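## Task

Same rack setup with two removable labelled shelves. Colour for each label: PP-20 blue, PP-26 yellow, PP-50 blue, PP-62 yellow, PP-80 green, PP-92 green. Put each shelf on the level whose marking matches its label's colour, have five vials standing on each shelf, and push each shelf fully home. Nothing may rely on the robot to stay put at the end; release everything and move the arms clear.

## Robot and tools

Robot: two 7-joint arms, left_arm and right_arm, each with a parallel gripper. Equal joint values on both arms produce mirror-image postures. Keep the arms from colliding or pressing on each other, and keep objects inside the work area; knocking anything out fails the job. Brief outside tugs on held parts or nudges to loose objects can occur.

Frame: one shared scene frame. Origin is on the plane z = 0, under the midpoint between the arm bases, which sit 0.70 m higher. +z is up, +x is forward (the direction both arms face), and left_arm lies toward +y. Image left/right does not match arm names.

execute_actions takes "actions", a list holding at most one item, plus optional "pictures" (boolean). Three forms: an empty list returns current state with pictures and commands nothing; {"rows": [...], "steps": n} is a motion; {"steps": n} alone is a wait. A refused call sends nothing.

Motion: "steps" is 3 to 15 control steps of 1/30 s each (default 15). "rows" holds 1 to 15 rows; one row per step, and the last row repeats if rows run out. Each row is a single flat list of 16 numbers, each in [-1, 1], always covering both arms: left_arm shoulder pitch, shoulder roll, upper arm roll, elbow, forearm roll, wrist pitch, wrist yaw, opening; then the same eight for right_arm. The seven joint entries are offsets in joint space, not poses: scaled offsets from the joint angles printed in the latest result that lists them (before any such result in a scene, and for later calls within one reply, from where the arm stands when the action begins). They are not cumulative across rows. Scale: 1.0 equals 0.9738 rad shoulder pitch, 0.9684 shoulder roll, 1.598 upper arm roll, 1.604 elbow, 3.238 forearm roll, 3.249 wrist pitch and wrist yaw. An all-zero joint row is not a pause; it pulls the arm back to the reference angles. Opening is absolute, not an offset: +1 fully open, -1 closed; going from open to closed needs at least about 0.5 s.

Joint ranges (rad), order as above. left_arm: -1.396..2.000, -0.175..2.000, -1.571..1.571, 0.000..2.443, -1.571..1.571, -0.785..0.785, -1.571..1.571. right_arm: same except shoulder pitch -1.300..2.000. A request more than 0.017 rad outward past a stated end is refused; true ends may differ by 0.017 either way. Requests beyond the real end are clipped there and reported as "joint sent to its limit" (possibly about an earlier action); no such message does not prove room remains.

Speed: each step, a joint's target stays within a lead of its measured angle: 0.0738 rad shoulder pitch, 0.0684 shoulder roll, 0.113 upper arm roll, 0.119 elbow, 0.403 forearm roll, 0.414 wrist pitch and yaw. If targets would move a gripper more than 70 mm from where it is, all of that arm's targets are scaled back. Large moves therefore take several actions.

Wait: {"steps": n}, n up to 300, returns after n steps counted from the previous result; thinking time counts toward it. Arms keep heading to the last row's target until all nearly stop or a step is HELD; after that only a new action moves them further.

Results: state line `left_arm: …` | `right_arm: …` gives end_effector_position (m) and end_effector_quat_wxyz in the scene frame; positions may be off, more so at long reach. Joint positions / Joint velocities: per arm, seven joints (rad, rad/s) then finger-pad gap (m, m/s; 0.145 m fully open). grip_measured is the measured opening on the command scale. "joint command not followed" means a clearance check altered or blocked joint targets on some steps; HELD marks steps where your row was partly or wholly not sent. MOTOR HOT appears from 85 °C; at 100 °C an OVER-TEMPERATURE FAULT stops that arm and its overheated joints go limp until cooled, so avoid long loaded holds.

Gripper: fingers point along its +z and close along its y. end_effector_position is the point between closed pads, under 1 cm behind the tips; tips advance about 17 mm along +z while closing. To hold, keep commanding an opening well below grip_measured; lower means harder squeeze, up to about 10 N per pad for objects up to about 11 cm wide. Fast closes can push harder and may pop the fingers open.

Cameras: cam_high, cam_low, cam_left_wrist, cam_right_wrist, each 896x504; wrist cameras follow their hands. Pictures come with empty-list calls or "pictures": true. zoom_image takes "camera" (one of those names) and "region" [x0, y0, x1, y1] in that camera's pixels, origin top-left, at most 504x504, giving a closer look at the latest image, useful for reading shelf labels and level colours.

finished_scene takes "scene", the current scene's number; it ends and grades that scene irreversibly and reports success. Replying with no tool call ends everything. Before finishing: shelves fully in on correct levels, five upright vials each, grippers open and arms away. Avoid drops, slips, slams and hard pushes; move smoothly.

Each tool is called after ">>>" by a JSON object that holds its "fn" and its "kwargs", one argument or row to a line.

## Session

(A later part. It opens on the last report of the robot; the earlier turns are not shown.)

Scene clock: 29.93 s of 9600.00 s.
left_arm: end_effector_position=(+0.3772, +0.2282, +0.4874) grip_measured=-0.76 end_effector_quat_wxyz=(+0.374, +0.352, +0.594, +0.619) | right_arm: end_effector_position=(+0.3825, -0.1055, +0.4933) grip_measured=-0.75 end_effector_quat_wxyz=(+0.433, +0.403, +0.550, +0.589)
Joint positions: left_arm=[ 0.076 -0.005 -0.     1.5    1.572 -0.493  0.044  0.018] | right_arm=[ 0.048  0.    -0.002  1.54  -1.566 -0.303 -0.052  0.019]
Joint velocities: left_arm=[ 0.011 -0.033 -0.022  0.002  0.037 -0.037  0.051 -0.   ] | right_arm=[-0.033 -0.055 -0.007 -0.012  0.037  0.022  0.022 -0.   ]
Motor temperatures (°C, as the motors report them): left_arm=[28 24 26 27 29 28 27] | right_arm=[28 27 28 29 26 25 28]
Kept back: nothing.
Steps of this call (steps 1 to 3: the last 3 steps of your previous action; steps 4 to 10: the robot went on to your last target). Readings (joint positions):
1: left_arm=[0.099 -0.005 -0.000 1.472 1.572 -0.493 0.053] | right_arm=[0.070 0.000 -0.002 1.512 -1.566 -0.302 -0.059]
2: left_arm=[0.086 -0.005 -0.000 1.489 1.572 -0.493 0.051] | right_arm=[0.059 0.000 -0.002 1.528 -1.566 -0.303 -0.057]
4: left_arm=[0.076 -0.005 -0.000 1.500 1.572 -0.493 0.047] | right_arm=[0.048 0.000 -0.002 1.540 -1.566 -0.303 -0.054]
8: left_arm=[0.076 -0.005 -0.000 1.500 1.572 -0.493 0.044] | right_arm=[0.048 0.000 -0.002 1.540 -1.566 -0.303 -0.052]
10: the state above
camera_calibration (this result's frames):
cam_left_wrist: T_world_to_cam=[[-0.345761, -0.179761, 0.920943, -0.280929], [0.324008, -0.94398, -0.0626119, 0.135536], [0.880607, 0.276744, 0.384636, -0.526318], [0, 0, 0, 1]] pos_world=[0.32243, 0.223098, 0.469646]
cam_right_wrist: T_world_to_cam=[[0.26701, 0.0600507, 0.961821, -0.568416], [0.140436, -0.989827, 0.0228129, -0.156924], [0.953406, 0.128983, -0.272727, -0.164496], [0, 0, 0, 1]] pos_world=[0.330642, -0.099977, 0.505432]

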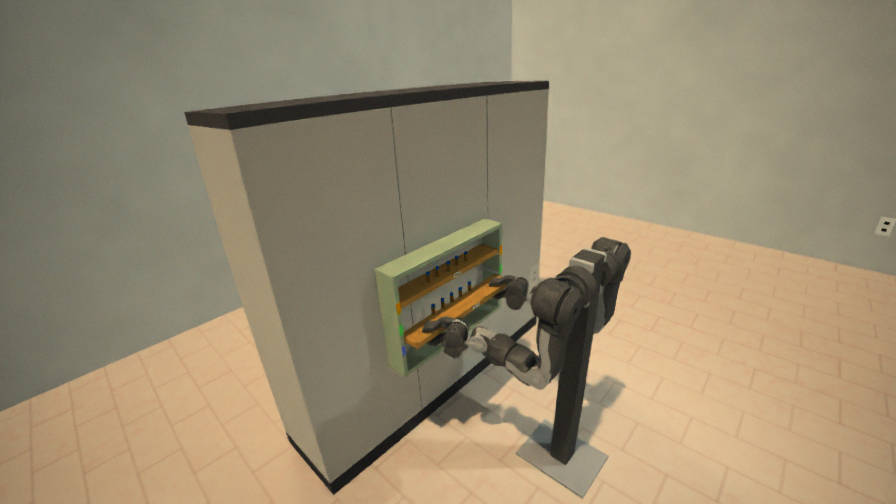

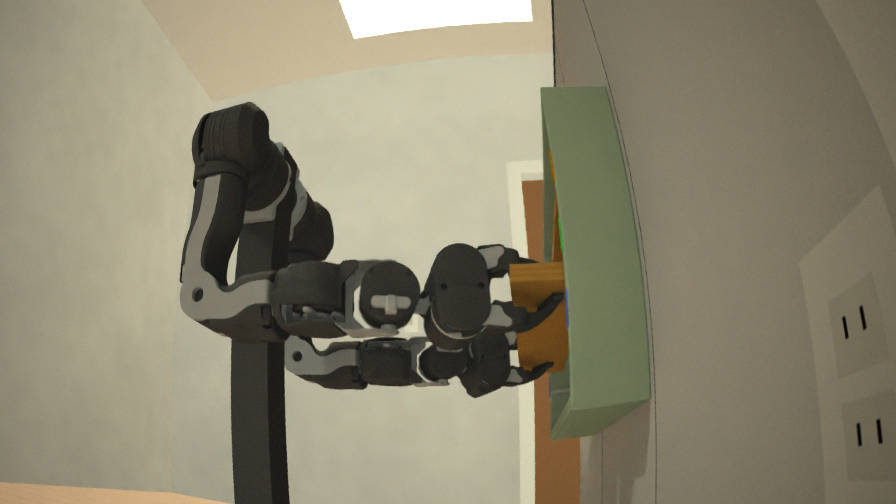

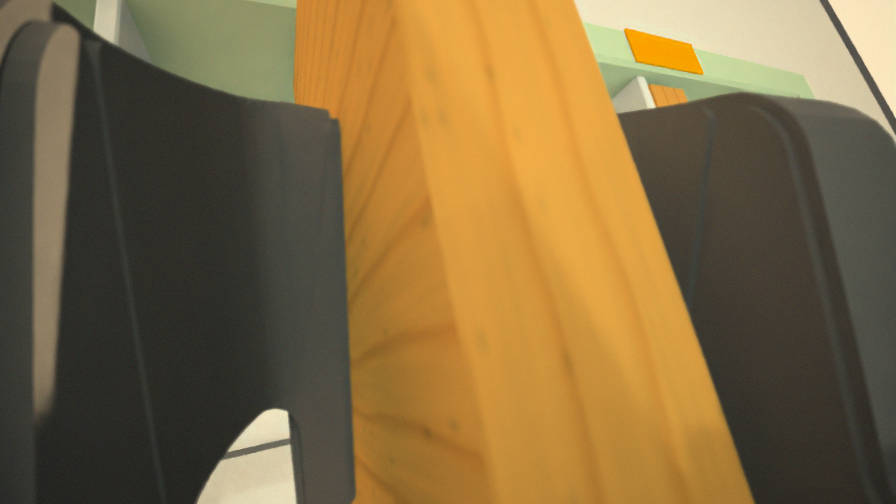

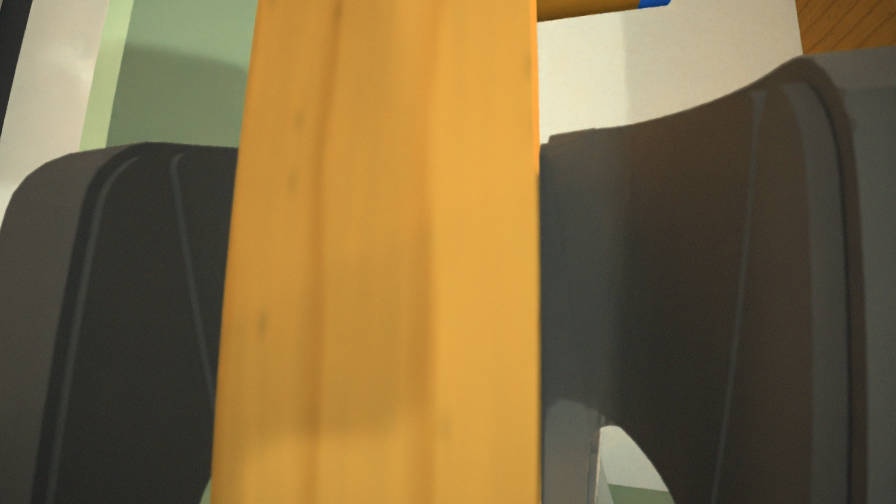

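>>> {"fn": "execute_actions", "kwargs": {
  "actions": [
    {"rows":[[0.002,0,0,0.005,0,0,0.004,-1,0.002,0,0,0.004,0,0,-0.004,-1],[-0.001,0,0,0.009,0,0,0.004,-1,-0.001,0,0,0.007,0,0,-0.004,-1],[-0.007,0,0,0.015,0,0,0.004,-1,-0.007,0,0,0.011,0,0,-0.004,-1],[-0.016,0,0,0.022,0,0,0.004,-1,-0.015,0,0,0.016,0,0,-0.004,-1],[-0.028,0,0,0.031,0,0,0.004,-1,-0.027,0,0,0.024,0,0,-0.004,-1],[-0.042,0,0,0.041,0,0,0.004,-1,-0.04,0,0,0.033,0,0,-0.004,-1],[-0.058,0,0,0.052,0,0,0.004,-1,-0.056,0,0,0.043,0,0,-0.004,-1],[-0.075,0,0,0.063,0,0,0.004,-1,-0.072,0,0,0.054,0,0,-0.004,-1],[-0.092,0,0,0.074,0,0,0.004,-1,-0.089,0,0,0.065,0,0,-0.004,-1],[-0.109,0,0,0.085,0,0,0.004,-1,-0.105,0,0,0.075,0,0,-0.004,-1],[-0.126,0,0,0.096,0,0,0.004,-1,-0.122,0,0,0.086,0,0,-0.004,-1],[-0.143,0,0,0.107,0,0,0.004,-1,-0.138,0,0,0.097,0,0,-0.004,-1],[-0.159,0,0,0.118,0,0,0.004,-1,-0.154,0,0,0.107,0,0,-0.004,-1],[-0.172,0,0,0.127,0,0,0.004,-1,-0.166,0,0,0.116,0,0,-0.004,-1],[-0.18,0,0,0.133,0,0,0.004,-1,-0.174,0,0,0.122,0,0,-0.004,-1]]}
  ]
}}

>>> {"fn": "execute_actions", "kwargs": {
  "actions": [
    {"steps":10}
  ],
  "pictures": true
}}

>>> {"fn": "zoom_image", "kwargs": {
  "camera": "cam_high",
  "region": [370,220,530,370]
}}

Scene clock: 30.73 s of 9600.00 s.
left_arm: end_effector_position=(+0.3461, +0.2281, +0.4939) grip_measured=-0.76 end_effector_quat_wxyz=(+0.379, +0.348, +0.590, +0.623) | right_arm: end_effector_position=(+0.3524, -0.1051, +0.4979) grip_measured=-0.75 end_effector_quat_wxyz=(+0.435, +0.399, +0.548, +0.592)
Joint positions: left_arm=[-0.065 -0.005 -0.     1.66   1.569 -0.491  0.043  0.018] | right_arm=[-0.087  0.    -0.002  1.686 -1.566 -0.306 -0.052  0.019]
Joint velocities: left_arm=[-0.385  0.099  0.007  0.481 -0.022  0.007  0.007 -0.   ] | right_arm=[-0.429 -0.033  0.002  0.491 -0.11  -0.051 -0.022  0.   ]
Motor temperatures (°C, as the motors report them): left_arm=[28 24 26 27 29 28 27] | right_arm=[28 27 28 29 26 25 28]
Steps of this call (steps 1 to 12: the robot went on to your last target; steps 13 to 24: the first 12 steps of this action). Readings (joint positions):
13: left_arm=[0.076 -0.005 -0.000 1.500 1.571 -0.493 0.044] | right_arm=[0.048 0.000 -0.002 1.540 -1.566 -0.304 -0.052]
14: left_arm=[0.075 -0.005 -0.000 1.503 1.571 -0.493 0.044] | right_arm=[0.047 0.000 -0.002 1.541 -1.566 -0.304 -0.052]
16: left_arm=[0.061 -0.005 -0.000 1.525 1.570 -0.492 0.044] | right_arm=[0.035 0.000 -0.002 1.558 -1.566 -0.304 -0.052]
20: left_arm=[0.001 -0.005 -0.000 1.589 1.569 -0.492 0.044] | right_arm=[-0.022 0.000 -0.002 1.617 -1.566 -0.305 -0.052]
24: the state above

Scene clock: 31.07 s of 9600.00 s.
left_arm: end_effector_position=(+0.3373, +0.2282, +0.4969) grip_measured=-0.76 end_effector_quat_wxyz=(+0.381, +0.346, +0.588, +0.624) | right_arm: end_effector_position=(+0.3438, -0.1049, +0.5009) grip_measured=-0.75 end_effector_quat_wxyz=(+0.436, +0.397, +0.547, +0.594)
Joint positions: left_arm=[-0.105 -0.005 -0.     1.705  1.569 -0.49   0.044  0.018] | right_arm=[-0.126  0.    -0.002  1.73  -1.566 -0.307 -0.052  0.019]
Joint velocities: left_arm=[-0.033  0.033 -0.007 -0.002  0.007  0.022 -0.007 -0.   ] | right_arm=[-0.077  0.011  0.002 -0.007 -0.051 -0.007 -0.022  0.   ]
Motor temperatures (°C, as the motors report them): left_arm=[28 24 26 27 29 28 27] | right_arm=[28 27 28 29 26 25 28]
Kept back: nothing.
Steps of this call (steps 1 to 3: the last 3 steps of your previous action; steps 4 to 10: the robot went on to your last target). Readings (joint positions):
1: left_arm=[-0.081 -0.005 -0.000 1.678 1.569 -0.490 0.043] | right_arm=[-0.102 0.000 -0.002 1.703 -1.566 -0.306 -0.052]
2: left_arm=[-0.094 -0.005 -0.000 1.693 1.569 -0.490 0.044] | right_arm=[-0.116 0.000 -0.002 1.717 -1.566 -0.307 -0.052]
4: left_arm=[-0.105 -0.005 -0.000 1.705 1.569 -0.490 0.044] | right_arm=[-0.126 0.000 -0.002 1.730 -1.566 -0.307 -0.052]
8: left_arm=[-0.105 -0.005 -0.000 1.705 1.569 -0.490 0.044] | right_arm=[-0.126 0.000 -0.002 1.730 -1.566 -0.307 -0.052]
10: the state above
camera_calibration (this result's frames):
cam_left_wrist: T_world_to_cam=[[-0.368373, -0.18172, 0.911745, -0.290904], [0.324262, -0.944237, -0.0571839, 0.146352], [0.871295, 0.274579, 0.406756, -0.502175], [0, 0, 0, 1]] pos_world=[0.282925, 0.223214, 0.477862]
cam_right_wrist: T_world_to_cam=[[0.250951, 0.0607694, 0.966091, -0.561965], [0.143809, -0.989293, 0.0248731, -0.153223], [0.957258, 0.132691, -0.257003, -0.134443], [0, 0, 0, 1]] pos_world=[0.291757, -0.0995931, 0.512168]

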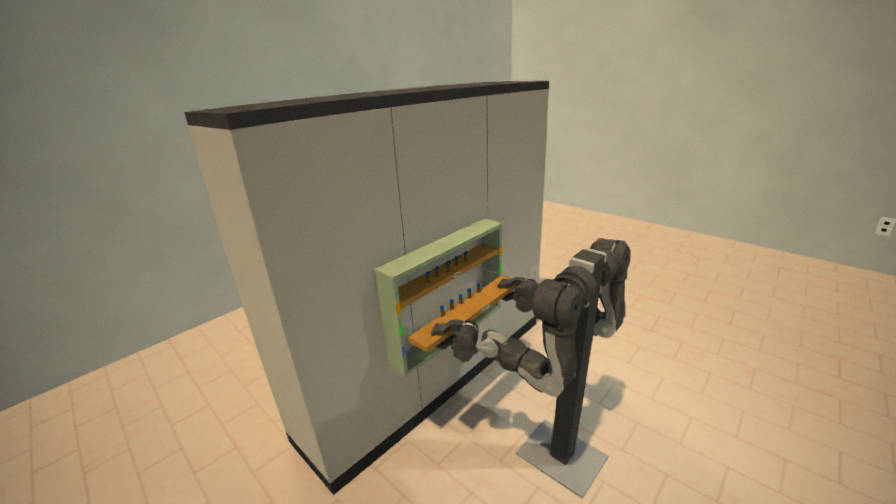

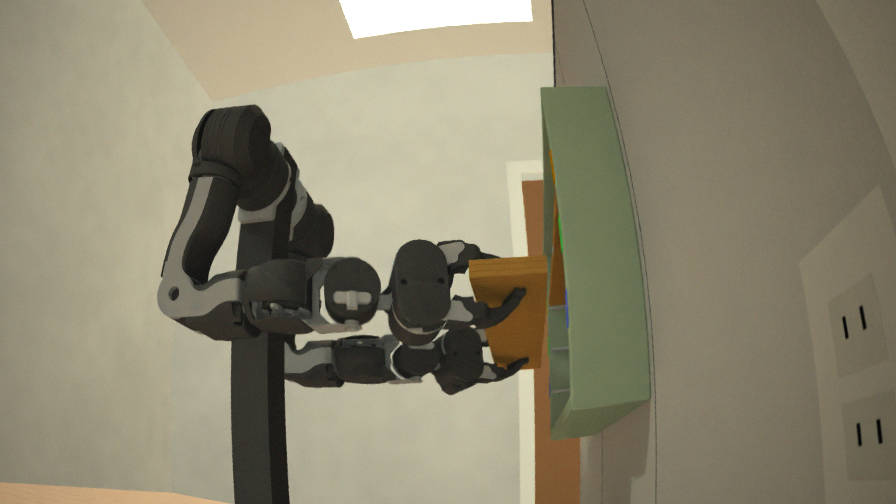

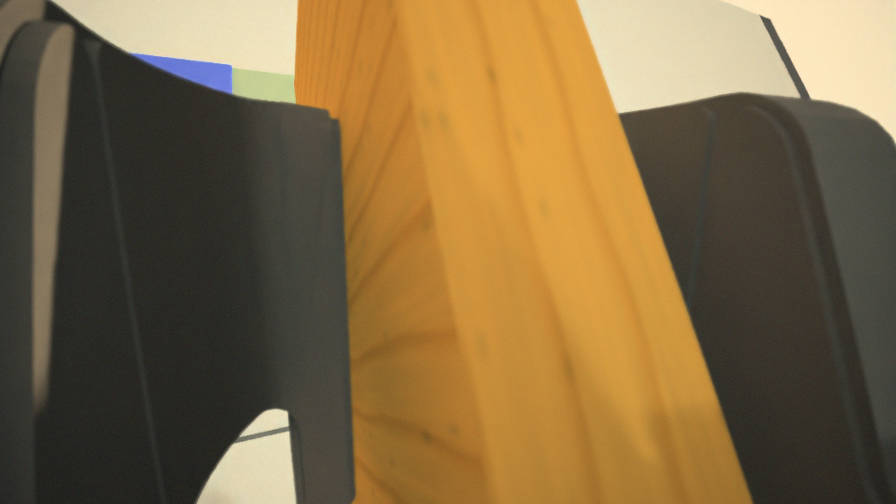

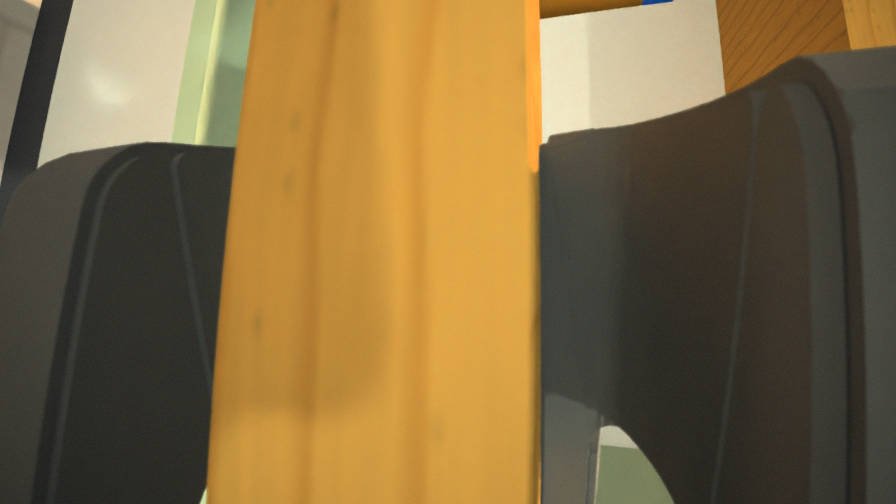

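Region (370, 220, 530, 370) of cam_high's 896x504 image, scaled by 3.150, with more detail than that image has; it fills the top 472 rows of this view, and the rest is white.

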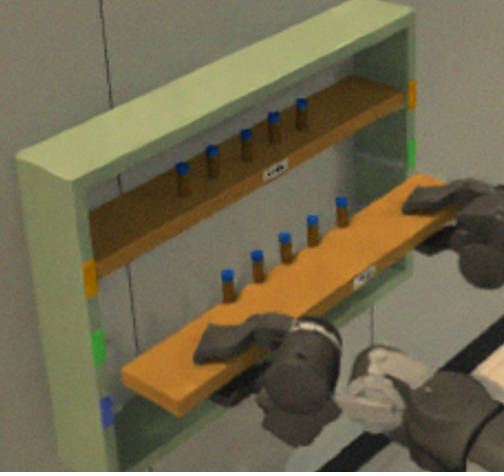

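>>> {"fn": "execute_actions", "kwargs": {
  "actions": [
    {"rows":[[0.003,0,0,0.006,0,0,0.003,-1,0.003,0,0,0.006,0,0,-0.003,-1],[0.004,0,0,0.01,-0.001,0,0,-1,0.004,0,0,0.01,0,0,0,-1],[0.005,0,0,0.016,-0.002,0,-0.003,-1,0.005,0,0,0.016,0.001,0,0.003,-1],[0.006,0,0,0.023,-0.004,0,-0.007,-1,0.006,0,0,0.023,0.002,0,0.007,-1],[0.007,0,0,0.031,-0.006,0,-0.012,-1,0.007,0,0,0.031,0.003,0.001,0.012,-1],[0.008,0,0,0.039,-0.008,0,-0.017,-1,0.008,0,0,0.039,0.004,0.001,0.016,-1],[0.01,0,0,0.047,-0.01,0,-0.022,-1,0.01,0,0,0.047,0.005,0.001,0.021,-1],[0.012,0,0,0.055,-0.012,0,-0.027,-1,0.012,0,0,0.055,0.006,0.002,0.026,-1],[0.014,0,0,0.063,-0.014,0,-0.032,-1,0.014,0,0,0.063,0.007,0.002,0.03,-1],[0.016,0,0,0.071,-0.016,0,-0.037,-1,0.016,0,0,0.071,0.008,0.003,0.035,-1],[0.018,0,0,0.079,-0.018,0.001,-0.042,-1,0.018,0,0,0.079,0.01,0.003,0.04,-1],[0.02,0,0,0.086,-0.02,0.001,-0.047,-1,0.02,0,0,0.086,0.011,0.003,0.045,-1],[0.022,0,0,0.092,-0.022,0.001,-0.051,-1,0.022,0,0,0.092,0.012,0.004,0.049,-1],[0.023,0,0,0.096,-0.023,0.001,-0.054,-1,0.023,0,0,0.096,0.013,0.004,0.052,-1],[0.024,0,0,0.098,-0.024,0.001,-0.055,-1,0.024,0,0,0.098,0.013,0.004,0.053,-1]]}
  ]
}}

>>> {"fn": "execute_actions", "kwargs": {
  "actions": [
    {"steps":10}
  ],
  "pictures": true
}}

Scene clock: 31.70 s of 9600.00 s.
left_arm: end_effector_position=(+0.3370, +0.2283, +0.5282) grip_measured=-0.76 end_effector_quat_wxyz=(+0.387, +0.339, +0.588, +0.623) | right_arm: end_effector_position=(+0.3433, -0.1043, +0.5343) grip_measured=-0.76 end_effector_quat_wxyz=(+0.444, +0.387, +0.547, +0.594)
Joint positions: left_arm=[-0.092 -0.005 -0.     1.832  1.513 -0.487 -0.097  0.018] | right_arm=[-0.111  0.    -0.002  1.861 -1.542 -0.308  0.079  0.018]
Joint velocities: left_arm=[ 0.011  0.011 -0.012  0.291 -0.242  0.051 -0.33   0.   ] | right_arm=[ 0.077  0.077  0.007  0.305  0.11   0.007  0.286 -0.   ]
Motor temperatures (°C, as the motors report them): left_arm=[28 24 26 27 29 28 27] | right_arm=[28 27 28 29 26 25 28]
Steps of this call (steps 1 to 7: the robot went on to your last target; steps 8 to 19: the first 12 steps of this action). Readings (joint positions):
8: left_arm=[-0.105 -0.005 -0.000 1.705 1.569 -0.490 0.044] | right_arm=[-0.126 0.000 -0.002 1.731 -1.566 -0.307 -0.052]
9: left_arm=[-0.105 -0.005 -0.000 1.708 1.568 -0.490 0.040] | right_arm=[-0.126 0.000 -0.002 1.735 -1.566 -0.308 -0.047]
11: left_arm=[-0.105 -0.005 -0.000 1.729 1.562 -0.490 0.023] | right_arm=[-0.126 0.000 -0.002 1.756 -1.566 -0.308 -0.032]
15: left_arm=[-0.099 -0.005 -0.000 1.782 1.539 -0.490 -0.032] | right_arm=[-0.119 0.000 -0.002 1.810 -1.557 -0.309 0.019]
19: the state above

Scene clock: 32.03 s of 9600.00 s.
left_arm: end_effector_position=(+0.3373, +0.2283, +0.5323) grip_measured=-0.76 end_effector_quat_wxyz=(+0.384, +0.343, +0.591, +0.621) | right_arm: end_effector_position=(+0.3437, -0.1045, +0.5383) grip_measured=-0.76 end_effector_quat_wxyz=(+0.441, +0.391, +0.550, +0.591)
Joint positions: left_arm=[-0.086 -0.005 -0.     1.855  1.493 -0.484 -0.143  0.018] | right_arm=[-0.105  0.    -0.002  1.883 -1.529 -0.306  0.122  0.018]
Joint velocities: left_arm=[-0.011  0.033  0.012 -0.012  0.066  0.037 -0.066 -0.   ] | right_arm=[ 0.055 -0.077  0.017 -0.002 -0.022  0.007 -0.007 -0.   ]
Motor temperatures (°C, as the motors report them): left_arm=[28 24 26 27 29 28 27] | right_arm=[28 27 28 30 26 25 28]
Kept back: nothing.
Steps of this call (steps 1 to 3: the last 3 steps of your previous action; steps 4 to 10: the robot went on to your last target). Readings (joint positions):
1: left_arm=[-0.089 -0.005 -0.000 1.842 1.506 -0.486 -0.112] | right_arm=[-0.108 0.000 -0.002 1.871 -1.538 -0.307 0.092]
2: left_arm=[-0.087 -0.005 -0.000 1.850 1.501 -0.485 -0.123] | right_arm=[-0.106 0.000 -0.002 1.879 -1.534 -0.306 0.104]
4: left_arm=[-0.086 -0.005 -0.000 1.855 1.494 -0.485 -0.135] | right_arm=[-0.105 0.000 -0.002 1.883 -1.530 -0.306 0.116]
8: left_arm=[-0.086 -0.005 -0.000 1.855 1.493 -0.484 -0.143] | right_arm=[-0.105 0.000 -0.002 1.883 -1.529 -0.306 0.122]
10: the state above
camera_calibration (this result's frames):
cam_left_wrist: T_world_to_cam=[[-0.371616, -0.171024, 0.912498, -0.324853], [0.323643, -0.945093, -0.0453286, 0.142597], [0.870147, 0.278479, 0.406562, -0.517051], [0, 0, 0, 1]] pos_world=[0.283039, 0.223198, 0.513105]
cam_right_wrist: T_world_to_cam=[[0.242646, 0.0761094, 0.967125, -0.594169], [0.144328, -0.988655, 0.0415927, -0.162841], [0.959319, 0.129491, -0.250878, -0.129129], [0, 0, 0, 1]] pos_world=[0.291551, -0.0990507, 0.549013]

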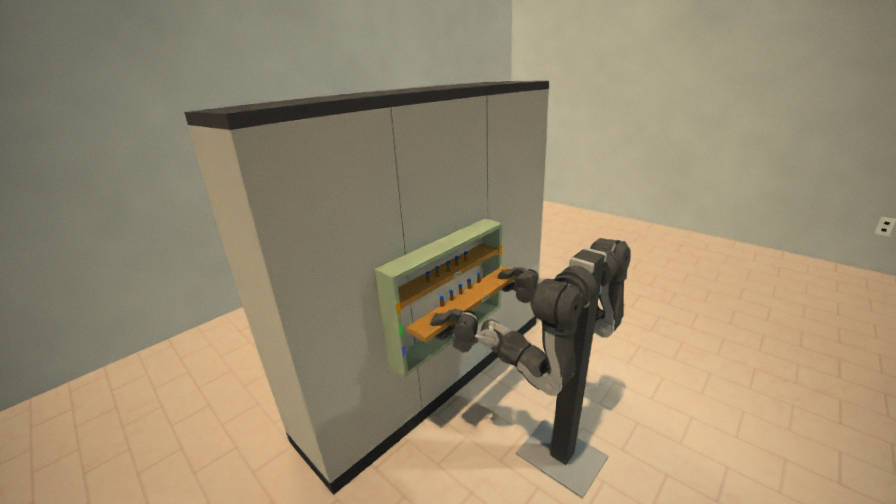

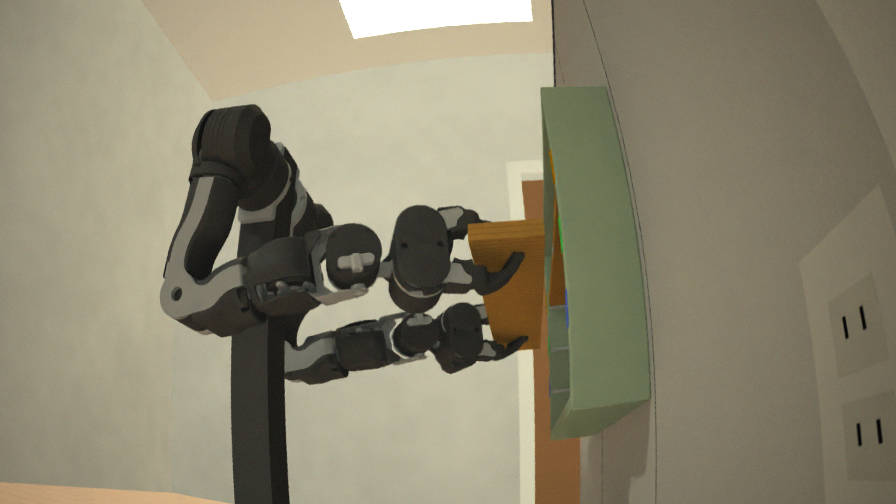

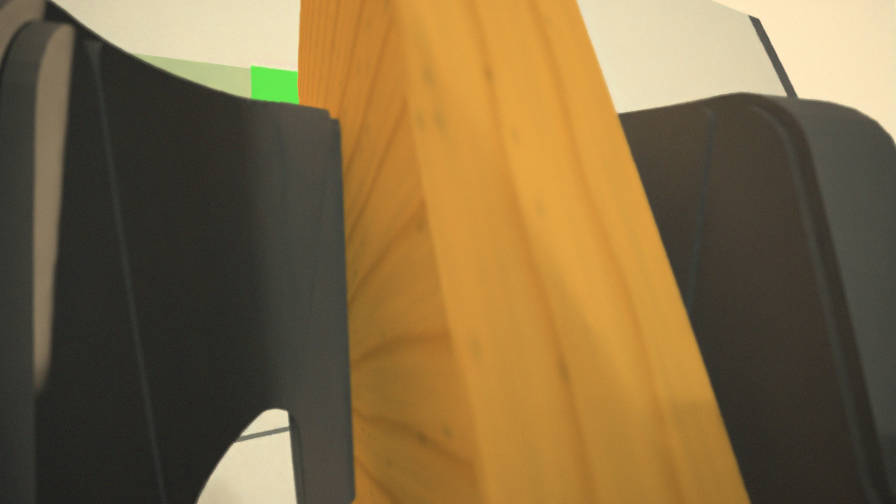

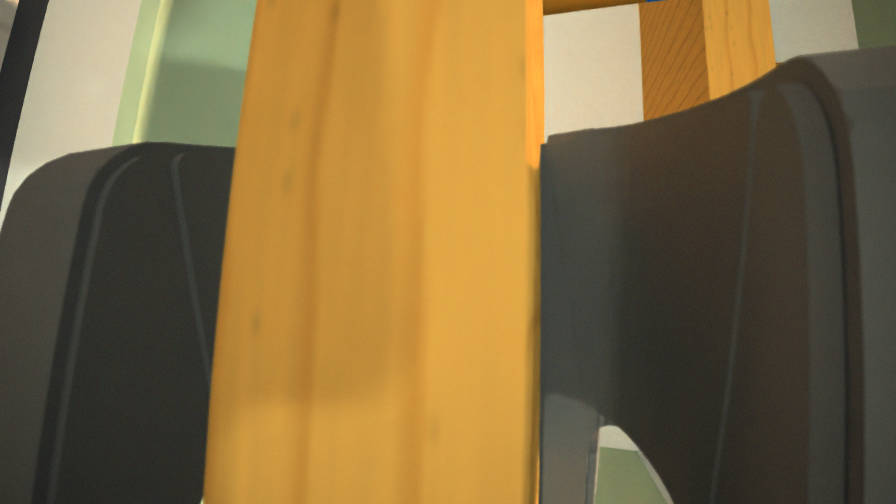

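>>> {"fn": "execute_actions", "kwargs": {
  "actions": [
    {"rows":[[0.006,0,0,0.008,0,0,0.005,-1,0.006,0,0,0.001,0,0,-0.004,-1],[0.016,0,0,0.004,0,0,0.005,-1,0.016,0,0,-0.005,0,0,-0.004,-1],[0.031,0,0,-0.005,0,0,0.005,-1,0.031,0,0,-0.013,0,0,-0.004,-1],[0.049,0,0,-0.016,0,0,0.005,-1,0.049,0,0,-0.024,0,0,-0.004,-1],[0.068,0,0,-0.027,0,0,0.005,-1,0.068,0,0,-0.035,0,0,-0.004,-1],[0.087,0,0,-0.039,0,0,0.005,-1,0.087,0,0,-0.046,0,0,-0.004,-1],[0.106,0,0,-0.051,0,0,0.005,-1,0.106,0,0,-0.058,0,0,-0.004,-1],[0.125,0,0,-0.063,0,0,0.005,-1,0.125,0,0,-0.07,0,0,-0.004,-1],[0.143,0,0,-0.075,0,0,0.006,-1,0.143,0,0,-0.081,0,0,-0.004,-1],[0.159,0,0,-0.085,0,0,0.006,-1,0.159,0,0,-0.092,0,0,-0.005,-1],[0.173,0,0,-0.095,0,0,0.006,-1,0.173,0,0,-0.101,0,0,-0.005,-1],[0.184,0,0,-0.102,0,0,0.007,-1,0.184,0,0,-0.108,0,0,-0.005,-1],[0.192,0,0,-0.108,0,0,0.007,-1,0.192,0,0,-0.114,0,0,-0.005,-1],[0.197,0,0,-0.111,0,0,0.007,-1,0.197,0,0,-0.117,0,0,-0.005,-1],[0.2,0,0,-0.113,0,0,0.007,-1,0.2,0,0,-0.119,0,0,-0.005,-1]]}
  ]
}}

>>> {"fn": "execute_actions", "kwargs": {
  "actions": [
    {"steps":8}
  ],
  "pictures": true
}}

Scene clock: 32.73 s of 9600.00 s.
left_arm: end_effector_position=(+0.3749, +0.2283, +0.5365) grip_measured=-0.76 end_effector_quat_wxyz=(+0.388, +0.338, +0.589, +0.624) | right_arm: end_effector_position=(+0.3819, -0.1044, +0.5408) grip_measured=-0.76 end_effector_quat_wxyz=(+0.445, +0.387, +0.548, +0.594)
Joint positions: left_arm=[ 0.088 -0.005 -0.     1.691  1.494 -0.487 -0.139  0.018] | right_arm=[ 0.072  0.    -0.002  1.713 -1.531 -0.306  0.115  0.018]
Joint velocities: left_arm=[ 0.253  0.055  0.007 -0.252  0.007  0.051 -0.051  0.   ] | right_arm=[ 0.385 -0.055  0.002 -0.256 -0.066 -0.037 -0.007 -0.   ]
Motor temperatures (°C, as the motors report them): left_arm=[28 24 26 27 29 28 27] | right_arm=[28 27 28 30 26 25 28]
Steps of this call (steps 1 to 9: the robot went on to your last target; steps 10 to 21: the first 12 steps of this action). Readings (joint positions):
10: left_arm=[-0.086 -0.005 -0.000 1.856 1.493 -0.484 -0.143] | right_arm=[-0.104 0.000 -0.002 1.883 -1.530 -0.307 0.122]
11: left_arm=[-0.082 -0.005 -0.000 1.856 1.493 -0.484 -0.144] | right_arm=[-0.099 0.000 -0.002 1.880 -1.530 -0.307 0.122]
13: left_arm=[-0.046 -0.005 -0.000 1.831 1.493 -0.485 -0.143] | right_arm=[-0.063 0.000 -0.002 1.849 -1.530 -0.308 0.119]
17: left_arm=[0.030 -0.005 -0.000 1.755 1.493 -0.486 -0.140] | right_arm=[0.013 0.000 -0.002 1.776 -1.531 -0.307 0.116]
21: the state above

Scene clock: 33.00 s of 9600.00 s.
left_arm: end_effector_position=(+0.3783, +0.2284, +0.5355) grip_measured=-0.76 end_effector_quat_wxyz=(+0.387, +0.339, +0.589, +0.623) | right_arm: end_effector_position=(+0.3854, -0.1045, +0.5397) grip_measured=-0.76 end_effector_quat_wxyz=(+0.444, +0.388, +0.548, +0.593)
Joint positions: left_arm=[ 0.103 -0.005 -0.     1.672  1.494 -0.487 -0.138  0.018] | right_arm=[ 0.086  0.    -0.002  1.694 -1.531 -0.306  0.115  0.018]
Joint velocities: left_arm=[-0.055 -0.011 -0.007  0.007 -0.007  0.007  0.051 -0.   ] | right_arm=[ 0.011 -0.033  0.022 -0.007 -0.081 -0.007 -0.007  0.   ]
Motor temperatures (°C, as the motors report them): left_arm=[28 24 26 27 29 28 27] | right_arm=[28 27 28 30 26 25 28]
Kept back: nothing.
Steps of this call (steps 1 to 3: the last 3 steps of your previous action; steps 4 to 8: the robot went on to your last target). Readings (joint positions):
1: left_arm=[0.097 -0.005 -0.000 1.682 1.494 -0.487 -0.138] | right_arm=[0.080 0.000 -0.002 1.704 -1.531 -0.306 0.115]
2: left_arm=[0.102 -0.005 -0.000 1.677 1.494 -0.487 -0.138] | right_arm=[0.085 0.000 -0.002 1.698 -1.531 -0.306 0.115]
4: left_arm=[0.103 -0.005 -0.000 1.672 1.494 -0.487 -0.138] | right_arm=[0.086 0.000 -0.002 1.694 -1.531 -0.306 0.115]
8: the state above
camera_calibration (this result's frames):
cam_left_wrist: T_world_to_cam=[[-0.381017, -0.172151, 0.9084, -0.306488], [0.325631, -0.944545, -0.0424188, 0.127079], [0.865327, 0.279641, 0.415945, -0.557475], [0, 0, 0, 1]] pos_world=[0.32424, 0.223162, 0.515683]
cam_right_wrist: T_world_to_cam=[[0.233782, 0.0763888, 0.969284, -0.603404], [0.143654, -0.988682, 0.0432697, -0.169596], [0.961618, 0.129126, -0.242109, -0.174495], [0, 0, 0, 1]] pos_world=[0.333226, -0.0990515, 0.549961]

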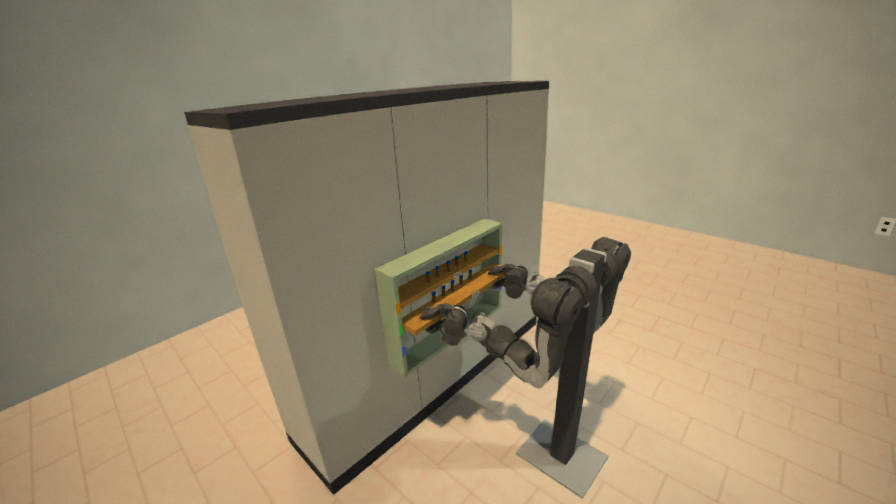

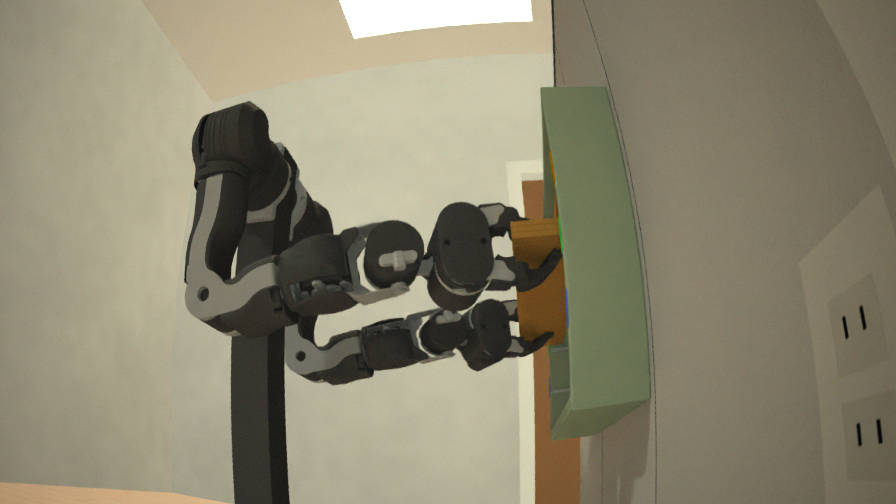

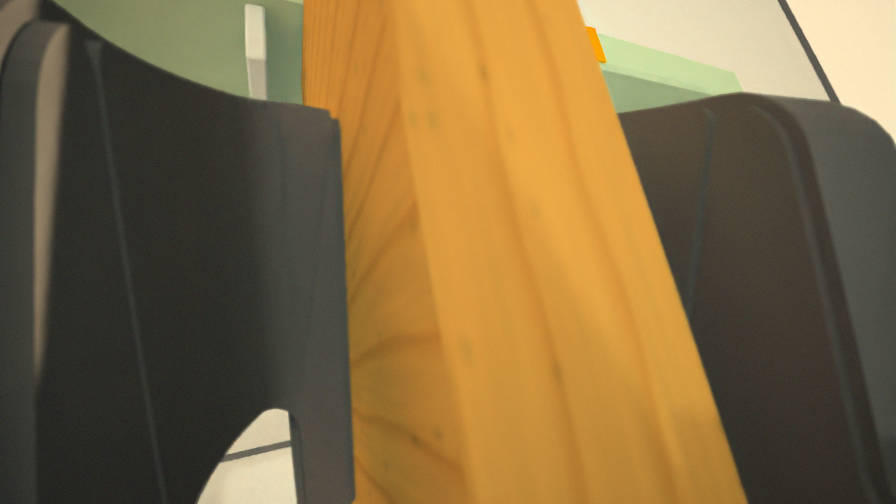

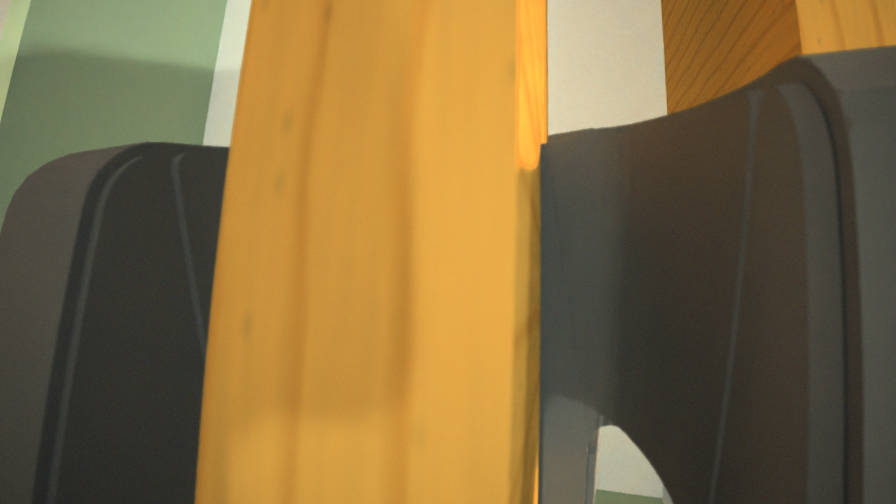

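>>> {"fn": "execute_actions", "kwargs": {
  "actions": [
    {"rows":[[0.008,0,0,-0.003,0,0,0.004,-1,0.008,0,0,-0.004,0,0,0,-1],[0.02,0,0,-0.012,0,0,0.005,-1,0.02,0,0,-0.013,0,0,0,-1],[0.038,0,0,-0.025,0.001,0,0.006,-1,0.038,0,0,-0.026,0,0,0,-1],[0.06,0,0,-0.042,0.001,0,0.007,-1,0.06,0,0,-0.042,0,0,-0.001,-1],[0.083,0,0,-0.059,0.002,0,0.008,-1,0.083,0,0,-0.059,0,0,-0.002,-1],[0.106,0,0,-0.076,0.002,0,0.009,-1,0.106,0,0,-0.076,0,0,-0.003,-1],[0.129,0,0,-0.094,0.003,0,0.01,-1,0.129,0,0,-0.093,0,0,-0.004,-1],[0.152,0,0,-0.111,0.003,0,0.012,-1,0.151,0,0,-0.11,0,0,-0.005,-1],[0.174,0,0,-0.128,0.004,0,0.013,-1,0.173,0,0,-0.126,0,0,-0.006,-1],[0.194,0,0,-0.144,0.004,0,0.014,-1,0.193,0,0,-0.141,0,0,-0.007,-1],[0.212,0,0,-0.158,0.004,0,0.015,-1,0.21,0,0,-0.155,0,0,-0.008,-1],[0.227,0,0,-0.17,0.005,0,0.016,-1,0.225,0,0,-0.166,0,0,-0.008,-1],[0.239,0,0,-0.179,0.005,0,0.017,-1,0.237,0,0,-0.176,0,0,-0.009,-1],[0.247,0,0,-0.186,0.005,0,0.017,-1,0.245,0,0,-0.182,0,0,-0.009,-1],[0.252,0,0,-0.19,0.005,0,0.017,-1,0.25,0,0,-0.186,0,0,-0.009,-1]]}
  ]
}}

>>> {"fn": "execute_actions", "kwargs": {
  "actions": [
    {"steps":10}
  ]
}}

Scene clock: 33.80 s of 9600.00 s.
left_arm: end_effector_position=(+0.4266, +0.2285, +0.5280) grip_measured=-0.76 end_effector_quat_wxyz=(+0.376, +0.349, +0.596, +0.618) | right_arm: end_effector_position=(+0.4342, -0.1051, +0.5324) grip_measured=-0.76 end_effector_quat_wxyz=(+0.435, +0.400, +0.556, +0.585)
Joint positions: left_arm=[ 0.317 -0.004 -0.     1.399  1.508 -0.492 -0.109  0.018] | right_arm=[ 0.301  0.001 -0.002  1.43  -1.535 -0.303  0.102  0.018]
Joint velocities: left_arm=[ 0.319 -0.055 -0.012 -0.452  0.022 -0.051 -0.007 -0.001] | right_arm=[ 0.363 -0.077 -0.022 -0.442  0.007 -0.007 -0.007 -0.002]
Motor temperatures (°C, as the motors report them): left_arm=[28 24 26 27 29 28 27] | right_arm=[28 27 28 30 26 25 28]
Steps of this call (steps 1 to 12: the robot went on to your last target; steps 13 to 24: the first 12 steps of this action). Readings (joint positions):
13: left_arm=[0.104 -0.005 -0.000 1.669 1.494 -0.487 -0.138] | right_arm=[0.088 0.000 -0.002 1.692 -1.532 -0.306 0.115]
14: left_arm=[0.112 -0.005 -0.000 1.656 1.494 -0.488 -0.137] | right_arm=[0.097 0.000 -0.002 1.679 -1.532 -0.306 0.116]
16: left_arm=[0.151 -0.005 -0.000 1.605 1.498 -0.490 -0.135] | right_arm=[0.136 0.000 -0.002 1.630 -1.533 -0.306 0.119]
20: left_arm=[0.246 -0.005 -0.000 1.496 1.503 -0.492 -0.122] | right_arm=[0.231 0.000 -0.002 1.523 -1.534 -0.305 0.110]
24: the state above

Scene clock: 34.13 s of 9600.00 s.
left_arm: end_effector_position=(+0.4324, +0.2286, +0.5285) grip_measured=-0.76 end_effector_quat_wxyz=(+0.376, +0.349, +0.596, +0.618) | right_arm: end_effector_position=(+0.4390, -0.1052, +0.5317) grip_measured=-0.76 end_effector_quat_wxyz=(+0.434, +0.401, +0.556, +0.585)
Joint positions: left_arm=[ 0.344 -0.004 -0.     1.366  1.511 -0.492 -0.102  0.018] | right_arm=[ 0.322  0.001 -0.002  1.4   -1.535 -0.304  0.094  0.018]
Joint velocities: left_arm=[-0.077 -0.011  0.007 -0.002 -0.022 -0.007 -0.066  0.   ] | right_arm=[-0.055 -0.033  0.002 -0.007  0.007 -0.066  0.022 -0.   ]
Motor temperatures (°C, as the motors report them): left_arm=[28 24 26 27 29 28 27] | right_arm=[28 27 28 30 26 25 28]
Kept back: nothing.
Steps of this call (steps 1 to 3: the last 3 steps of your previous action; steps 4 to 10: the robot went on to your last target). Readings (joint positions):
1: left_arm=[0.329 -0.004 -0.000 1.385 1.509 -0.492 -0.106] | right_arm=[0.313 0.001 -0.002 1.415 -1.535 -0.303 0.099]
2: left_arm=[0.338 -0.004 -0.000 1.374 1.509 -0.492 -0.105] | right_arm=[0.321 0.001 -0.002 1.405 -1.535 -0.303 0.099]
4: left_arm=[0.344 -0.004 -0.000 1.366 1.510 -0.492 -0.103] | right_arm=[0.322 0.001 -0.002 1.400 -1.535 -0.304 0.094]
8: left_arm=[0.344 -0.004 -0.000 1.366 1.511 -0.492 -0.102] | right_arm=[0.322 0.001 -0.002 1.400 -1.535 -0.304 0.094]
10: the state above

Right hit the wall; nudge left slightly more, release, retreat.

>>> {"fn": "execute_actions", "kwargs": {
  "actions": [
    {"rows":[[0.006,0,0,-0.004,0,0,0,-1,0.004,0,0,-0.003,0,0,0.002,-1],[0.011,0,0,-0.008,0,0,0,-1,0.004,0,0,-0.005,0,0,0.003,-1],[0.013,0,0,-0.01,0,0,0,-1,0.004,0,0,-0.006,0,0,0.004,-1],[0.013,0,0,-0.01,0,0,0,-1,0.004,0,0,-0.006,0,0,0.004,-1],[0.013,0,0,-0.01,0,0,0,-1,0.004,0,0,-0.006,0,0,0.004,-1],[0.011,0,0,-0.01,0,0,0,-0.9,0.002,0,0,-0.006,0,0,0.004,-0.9],[0.01,0,0,-0.01,0,0,0,-0.82,0.002,0,0,-0.006,0,0,0.004,-0.82],[0.01,0,0,-0.01,0,0,0,-0.77,0.002,0,0,-0.006,0,0,0.004,-0.77],[0.01,0,0,-0.01,0,0,0,-0.73,0.002,0,0,-0.006,0,0,0.004,-0.73],[0.01,0,0,-0.01,0,0,0,-0.69,0.002,0,0,-0.006,0,0,0.004,-0.69],[0.01,0,0,-0.01,0,0,0,-0.64,0.002,0,0,-0.006,0,0,0.004,-0.64],[0.01,0,0,-0.01,0,0,0,-0.58,0.002,0,0,-0.006,0,0,0.004,-0.58],[0.01,0,0,-0.01,0,0,0,-0.52,0.002,0,0,-0.006,0,0,0.004,-0.52]]}
  ]
}}

>>> {"fn": "execute_actions", "kwargs": {
  "actions": [
    {"rows":[[-0.01,0,0,0.009,0,0,-0.003,-0.52,-0.01,0,0,0.009,0,0,0.003,-0.52],[-0.03,0,0,0.026,0,0,-0.006,-0.52,-0.03,0,0,0.026,0,0,0.006,-0.52],[-0.06,0,0,0.051,-0.002,0,-0.01,-0.52,-0.06,0,0,0.05,0,0,0.009,-0.52],[-0.095,0,0,0.08,-0.004,0,-0.014,-0.52,-0.095,0,0,0.078,0.002,0,0.013,-0.52],[-0.13,0,0,0.107,-0.006,0,-0.018,-0.52,-0.13,0,0,0.105,0.003,0,0.016,-0.52],[-0.165,0,0,0.133,-0.008,0,-0.021,-0.52,-0.165,0,0,0.13,0.004,0,0.019,-0.52],[-0.2,0,0,0.158,-0.01,0,-0.023,-0.52,-0.2,0,0,0.154,0.005,0,0.021,-0.52],[-0.235,0,0,0.182,-0.01,0,-0.025,-0.52,-0.235,0,0,0.178,0.005,0,0.023,-0.52],[-0.27,0,0,0.206,-0.01,0,-0.027,-0.52,-0.27,0,0,0.201,0.005,0,0.024,-0.52],[-0.305,0,0,0.229,-0.01,0,-0.028,-0.52,-0.305,0,0,0.223,0.005,0,0.025,-0.52],[-0.345,0,0,0.254,-0.01,0,-0.028,-0.52,-0.345,0,0,0.247,0.005,0,0.025,-0.52],[-0.39,0,0,0.28,-0.01,0,-0.028,-0.52,-0.39,0,0,0.273,0.005,0,0.025,-0.52],[-0.44,0,0,0.308,-0.01,0,-0.028,-0.52,-0.44,0,0,0.3,0.005,0,0.025,-0.52],[-0.49,0,0,0.335,-0.01,0,-0.028,-0.52,-0.49,0,0,0.325,0.005,0,0.025,-0.52],[-0.53,0,0,0.35,-0.01,0,-0.028,-0.52,-0.53,0,0,0.34,0.005,0,0.025,-0.52]]}
  ]
}}

>>> {"fn": "execute_actions", "kwargs": {
  "actions": [
    {"rows":[[-0.05,0,0,-0.02,0,0,0,-0.52,-0.05,0,0,-0.02,0,0,0,-0.52],[-0.1,0,0,-0.05,0,0,0,-0.52,-0.1,0,0,-0.05,0,0,0,-0.52],[-0.25,0,0,-0.15,0,0,0,-0.52,-0.25,0,0,-0.15,0,0,0,-0.52]]}
  ],
  "pictures": true
}}

>>> {"fn": "zoom_image", "kwargs": {
  "camera": "cam_high",
  "region": [370,220,530,370]
}}

Scene clock: 35.03 s of 9600.00 s.
left_arm: end_effector_position=(+0.4338, +0.2289, +0.5271) grip_measured=-0.58 end_effector_quat_wxyz=(+0.373, +0.350, +0.597, +0.618) | right_arm: end_effector_position=(+0.4392, -0.1049, +0.5284) grip_measured=-0.58 end_effector_quat_wxyz=(+0.430, +0.403, +0.560, +0.582)
Joint positions: left_arm=[ 0.351 -0.005 -0.     1.353  1.509 -0.495 -0.101  0.032] | right_arm=[ 0.322  0.002 -0.002  1.394 -1.534 -0.306  0.101  0.032]
Joint velocities: left_arm=[-0.011 -0.033 -0.002 -0.017 -0.022  0.022  0.022  0.011] | right_arm=[ 0.033 -0.033 -0.007 -0.002  0.022 -0.051 -0.007  0.011]
Motor temperatures (°C, as the motors report them): left_arm=[28 24 26 27 29 28 27] | right_arm=[28 27 28 30 26 25 28]
Steps of this call (steps 1 to 15: the robot went on to your last target; steps 16 to 27: the first 12 steps of this action). Readings (joint positions):
16: left_arm=[0.344 -0.004 -0.000 1.363 1.511 -0.493 -0.103] | right_arm=[0.322 0.002 -0.002 1.399 -1.536 -0.304 0.095]
17: left_arm=[0.346 -0.004 -0.000 1.359 1.509 -0.495 -0.101] | right_arm=[0.322 0.002 -0.002 1.397 -1.536 -0.305 0.096]
19: left_arm=[0.347 -0.005 -0.000 1.356 1.507 -0.499 -0.101] | right_arm=[0.322 0.002 -0.002 1.394 -1.535 -0.306 0.099]
23: left_arm=[0.347 -0.005 -0.000 1.355 1.507 -0.499 -0.101] | right_arm=[0.322 0.002 -0.002 1.394 -1.534 -0.306 0.101]
27: the state above

Scene clock: 35.53 s of 9600.00 s.
left_arm: end_effector_position=(+0.3501, +0.2300, +0.5258) grip_measured=-0.52 end_effector_quat_wxyz=(+0.371, +0.349, +0.602, +0.615) | right_arm: end_effector_position=(+0.3560, -0.1045, +0.5272) grip_measured=-0.52 end_effector_quat_wxyz=(+0.427, +0.405, +0.565, +0.578)
Joint positions: left_arm=[-0.025 -0.005 -0.     1.794  1.478 -0.494 -0.186  0.036] | right_arm=[-0.052  0.002 -0.002  1.825 -1.519 -0.305  0.175  0.036]
Joint velocities: left_arm=[-1.286  0.011 -0.022  1.126 -0.037 -0.037 -0.022  0.   ] | right_arm=[-1.242 -0.011 -0.002  1.131  0.051 -0.022  0.022 -0.   ]
Motor temperatures (°C, as the motors report them): left_arm=[28 24 26 27 29 28 27] | right_arm=[28 27 28 30 26 25 28]
Steps of this call (steps 1 to 3: the last 3 steps of your previous action; steps 4 to 15: the first 12 steps of this action, its rows measured from where the robot was after step 3). Readings (joint positions):
3: left_arm=[0.351 -0.005 -0.000 1.353 1.509 -0.495 -0.101] | right_arm=[0.322 0.002 -0.002 1.394 -1.534 -0.306 0.101]
4: left_arm=[0.346 -0.005 -0.000 1.360 1.509 -0.495 -0.104] | right_arm=[0.318 0.002 -0.002 1.401 -1.534 -0.306 0.104]
5: left_arm=[0.330 -0.005 -0.000 1.386 1.510 -0.495 -0.109] | right_arm=[0.303 0.002 -0.002 1.427 -1.535 -0.306 0.109]
7: left_arm=[0.262 -0.005 -0.000 1.474 1.503 -0.494 -0.127] | right_arm=[0.237 0.002 -0.002 1.515 -1.532 -0.306 0.124]
11: left_arm=[0.122 -0.005 -0.000 1.636 1.483 -0.495 -0.168] | right_arm=[0.094 0.002 -0.002 1.671 -1.522 -0.306 0.162]
15: the state above

Scene clock: 36.03 s of 9600.00 s.
left_arm: end_effector_position=(+0.2440, +0.2302, +0.3640) grip_measured=-0.52 end_effector_quat_wxyz=(+0.205, +0.495, +0.675, +0.507) | right_arm: end_effector_position=(+0.2500, -0.1045, +0.3615) grip_measured=-0.52 end_effector_quat_wxyz=(+0.269, +0.539, +0.654, +0.458)
Joint positions: left_arm=[-0.417 -0.004 -0.     1.673  1.475 -0.495 -0.185  0.036] | right_arm=[-0.442  0.002 -0.002  1.701 -1.516 -0.306  0.172  0.036]
Joint velocities: left_arm=[-0.429  0.033 -0.002 -0.3    0.066  0.007 -0.125 -0.   ] | right_arm=[-0.407 -0.077 -0.007 -0.3   -0.051 -0.007  0.051  0.   ]
Motor temperatures (°C, as the motors report them): left_arm=[28 24 26 27 29 28 27] | right_arm=[28 27 28 30 26 25 28]
Steps of this call (steps 1 to 3: the last 3 steps of your previous action; steps 4 to 15: the first 12 steps of this action, its rows measured from where the robot was after step 3). Readings (joint positions):
3: left_arm=[-0.170 -0.004 -0.000 1.913 1.477 -0.495 -0.189] | right_arm=[-0.198 0.002 -0.002 1.938 -1.518 -0.306 0.178]
4: left_arm=[-0.205 -0.004 -0.000 1.907 1.473 -0.495 -0.182] | right_arm=[-0.234 0.001 -0.002 1.932 -1.516 -0.306 0.171]
5: left_arm=[-0.247 -0.004 -0.000 1.861 1.470 -0.495 -0.176] | right_arm=[-0.273 0.001 -0.002 1.886 -1.514 -0.306 0.165]
7: left_arm=[-0.357 -0.004 -0.000 1.680 1.473 -0.492 -0.179] | right_arm=[-0.380 0.001 -0.002 1.705 -1.515 -0.304 0.167]
11: left_arm=[-0.417 -0.006 -0.000 1.657 1.486 -0.497 -0.208] | right_arm=[-0.450 0.002 -0.002 1.682 -1.524 -0.307 0.197]
15: the state above
camera_calibration (this result's frames):
cam_left_wrist: T_world_to_cam=[[0.161859, -0.171862, 0.971733, -0.357197], [0.264078, -0.94126, -0.210459, 0.240676], [0.950823, 0.290678, -0.106966, -0.203502], [0, 0, 0, 1]] pos_world=[0.187752, 0.224304, 0.375985]
cam_right_wrist: T_world_to_cam=[[0.723902, 0.081349, 0.68509, -0.418259], [0.148275, -0.988163, -0.0393384, -0.113628], [0.673781, 0.130059, -0.727395, 0.160089], [0, 0, 0, 1]] pos_world=[0.211762, -0.099079, 0.398523]

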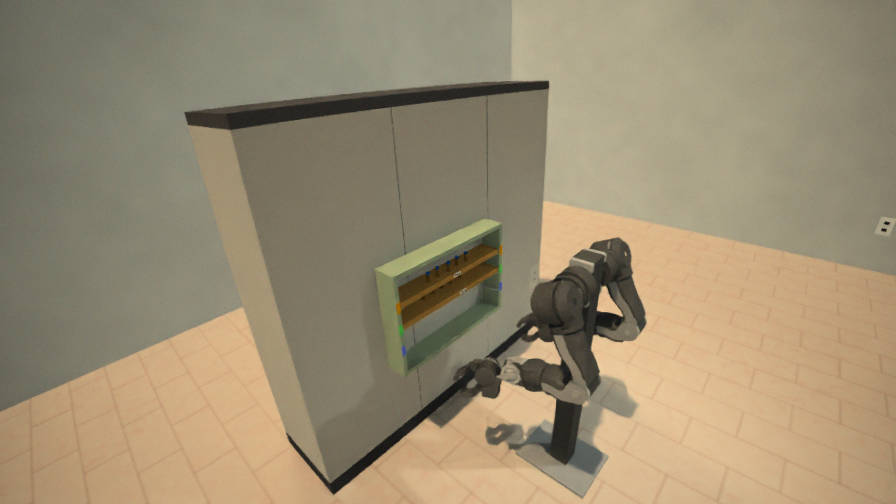

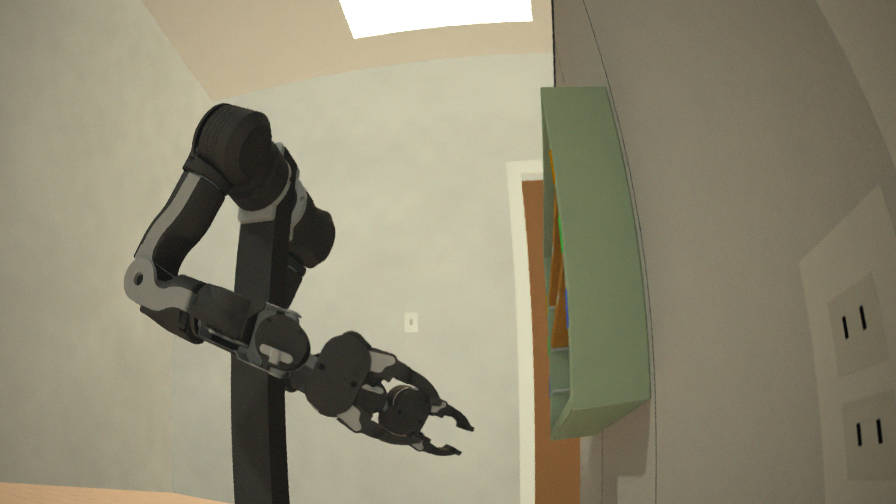

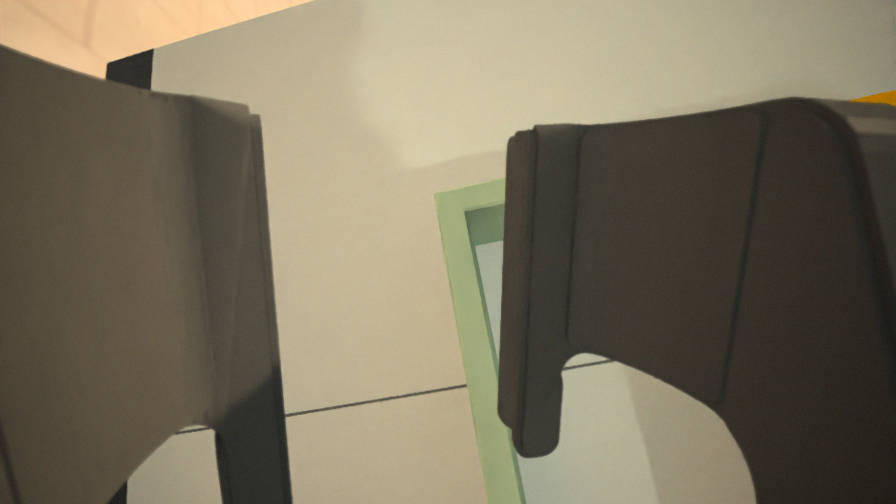

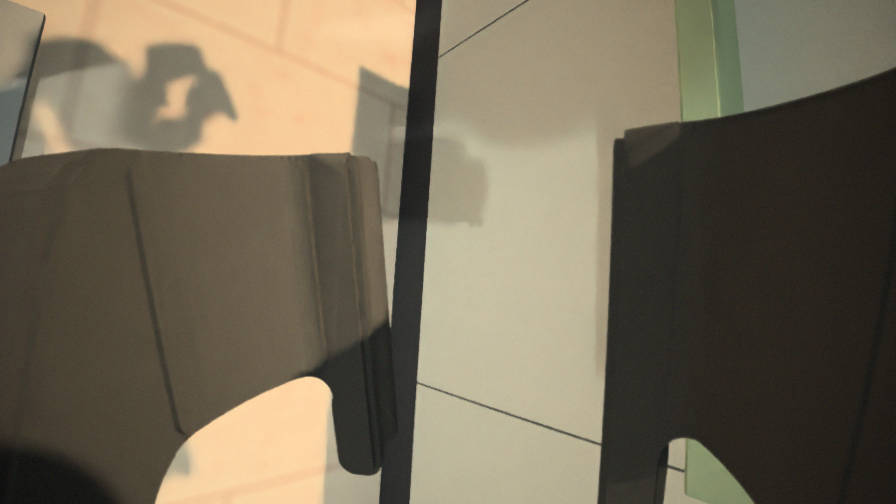

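Region (370, 220, 530, 370) of cam_high's 896x504 image, scaled by 3.150, with more detail than that image has; it fills the top 472 rows of this view, and the rest is white.

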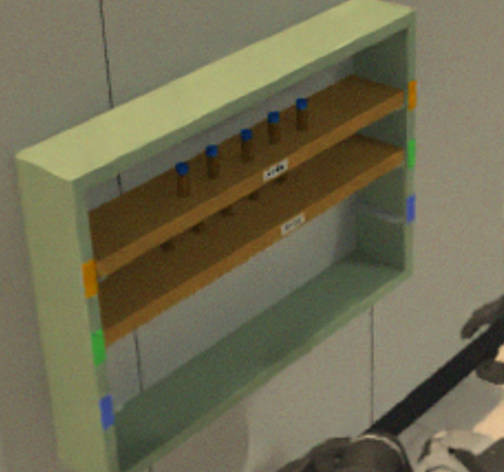

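>>> {"fn": "finished_scene", "kwargs": {
  "scene": 2
}}

The scene is finished: the task was done.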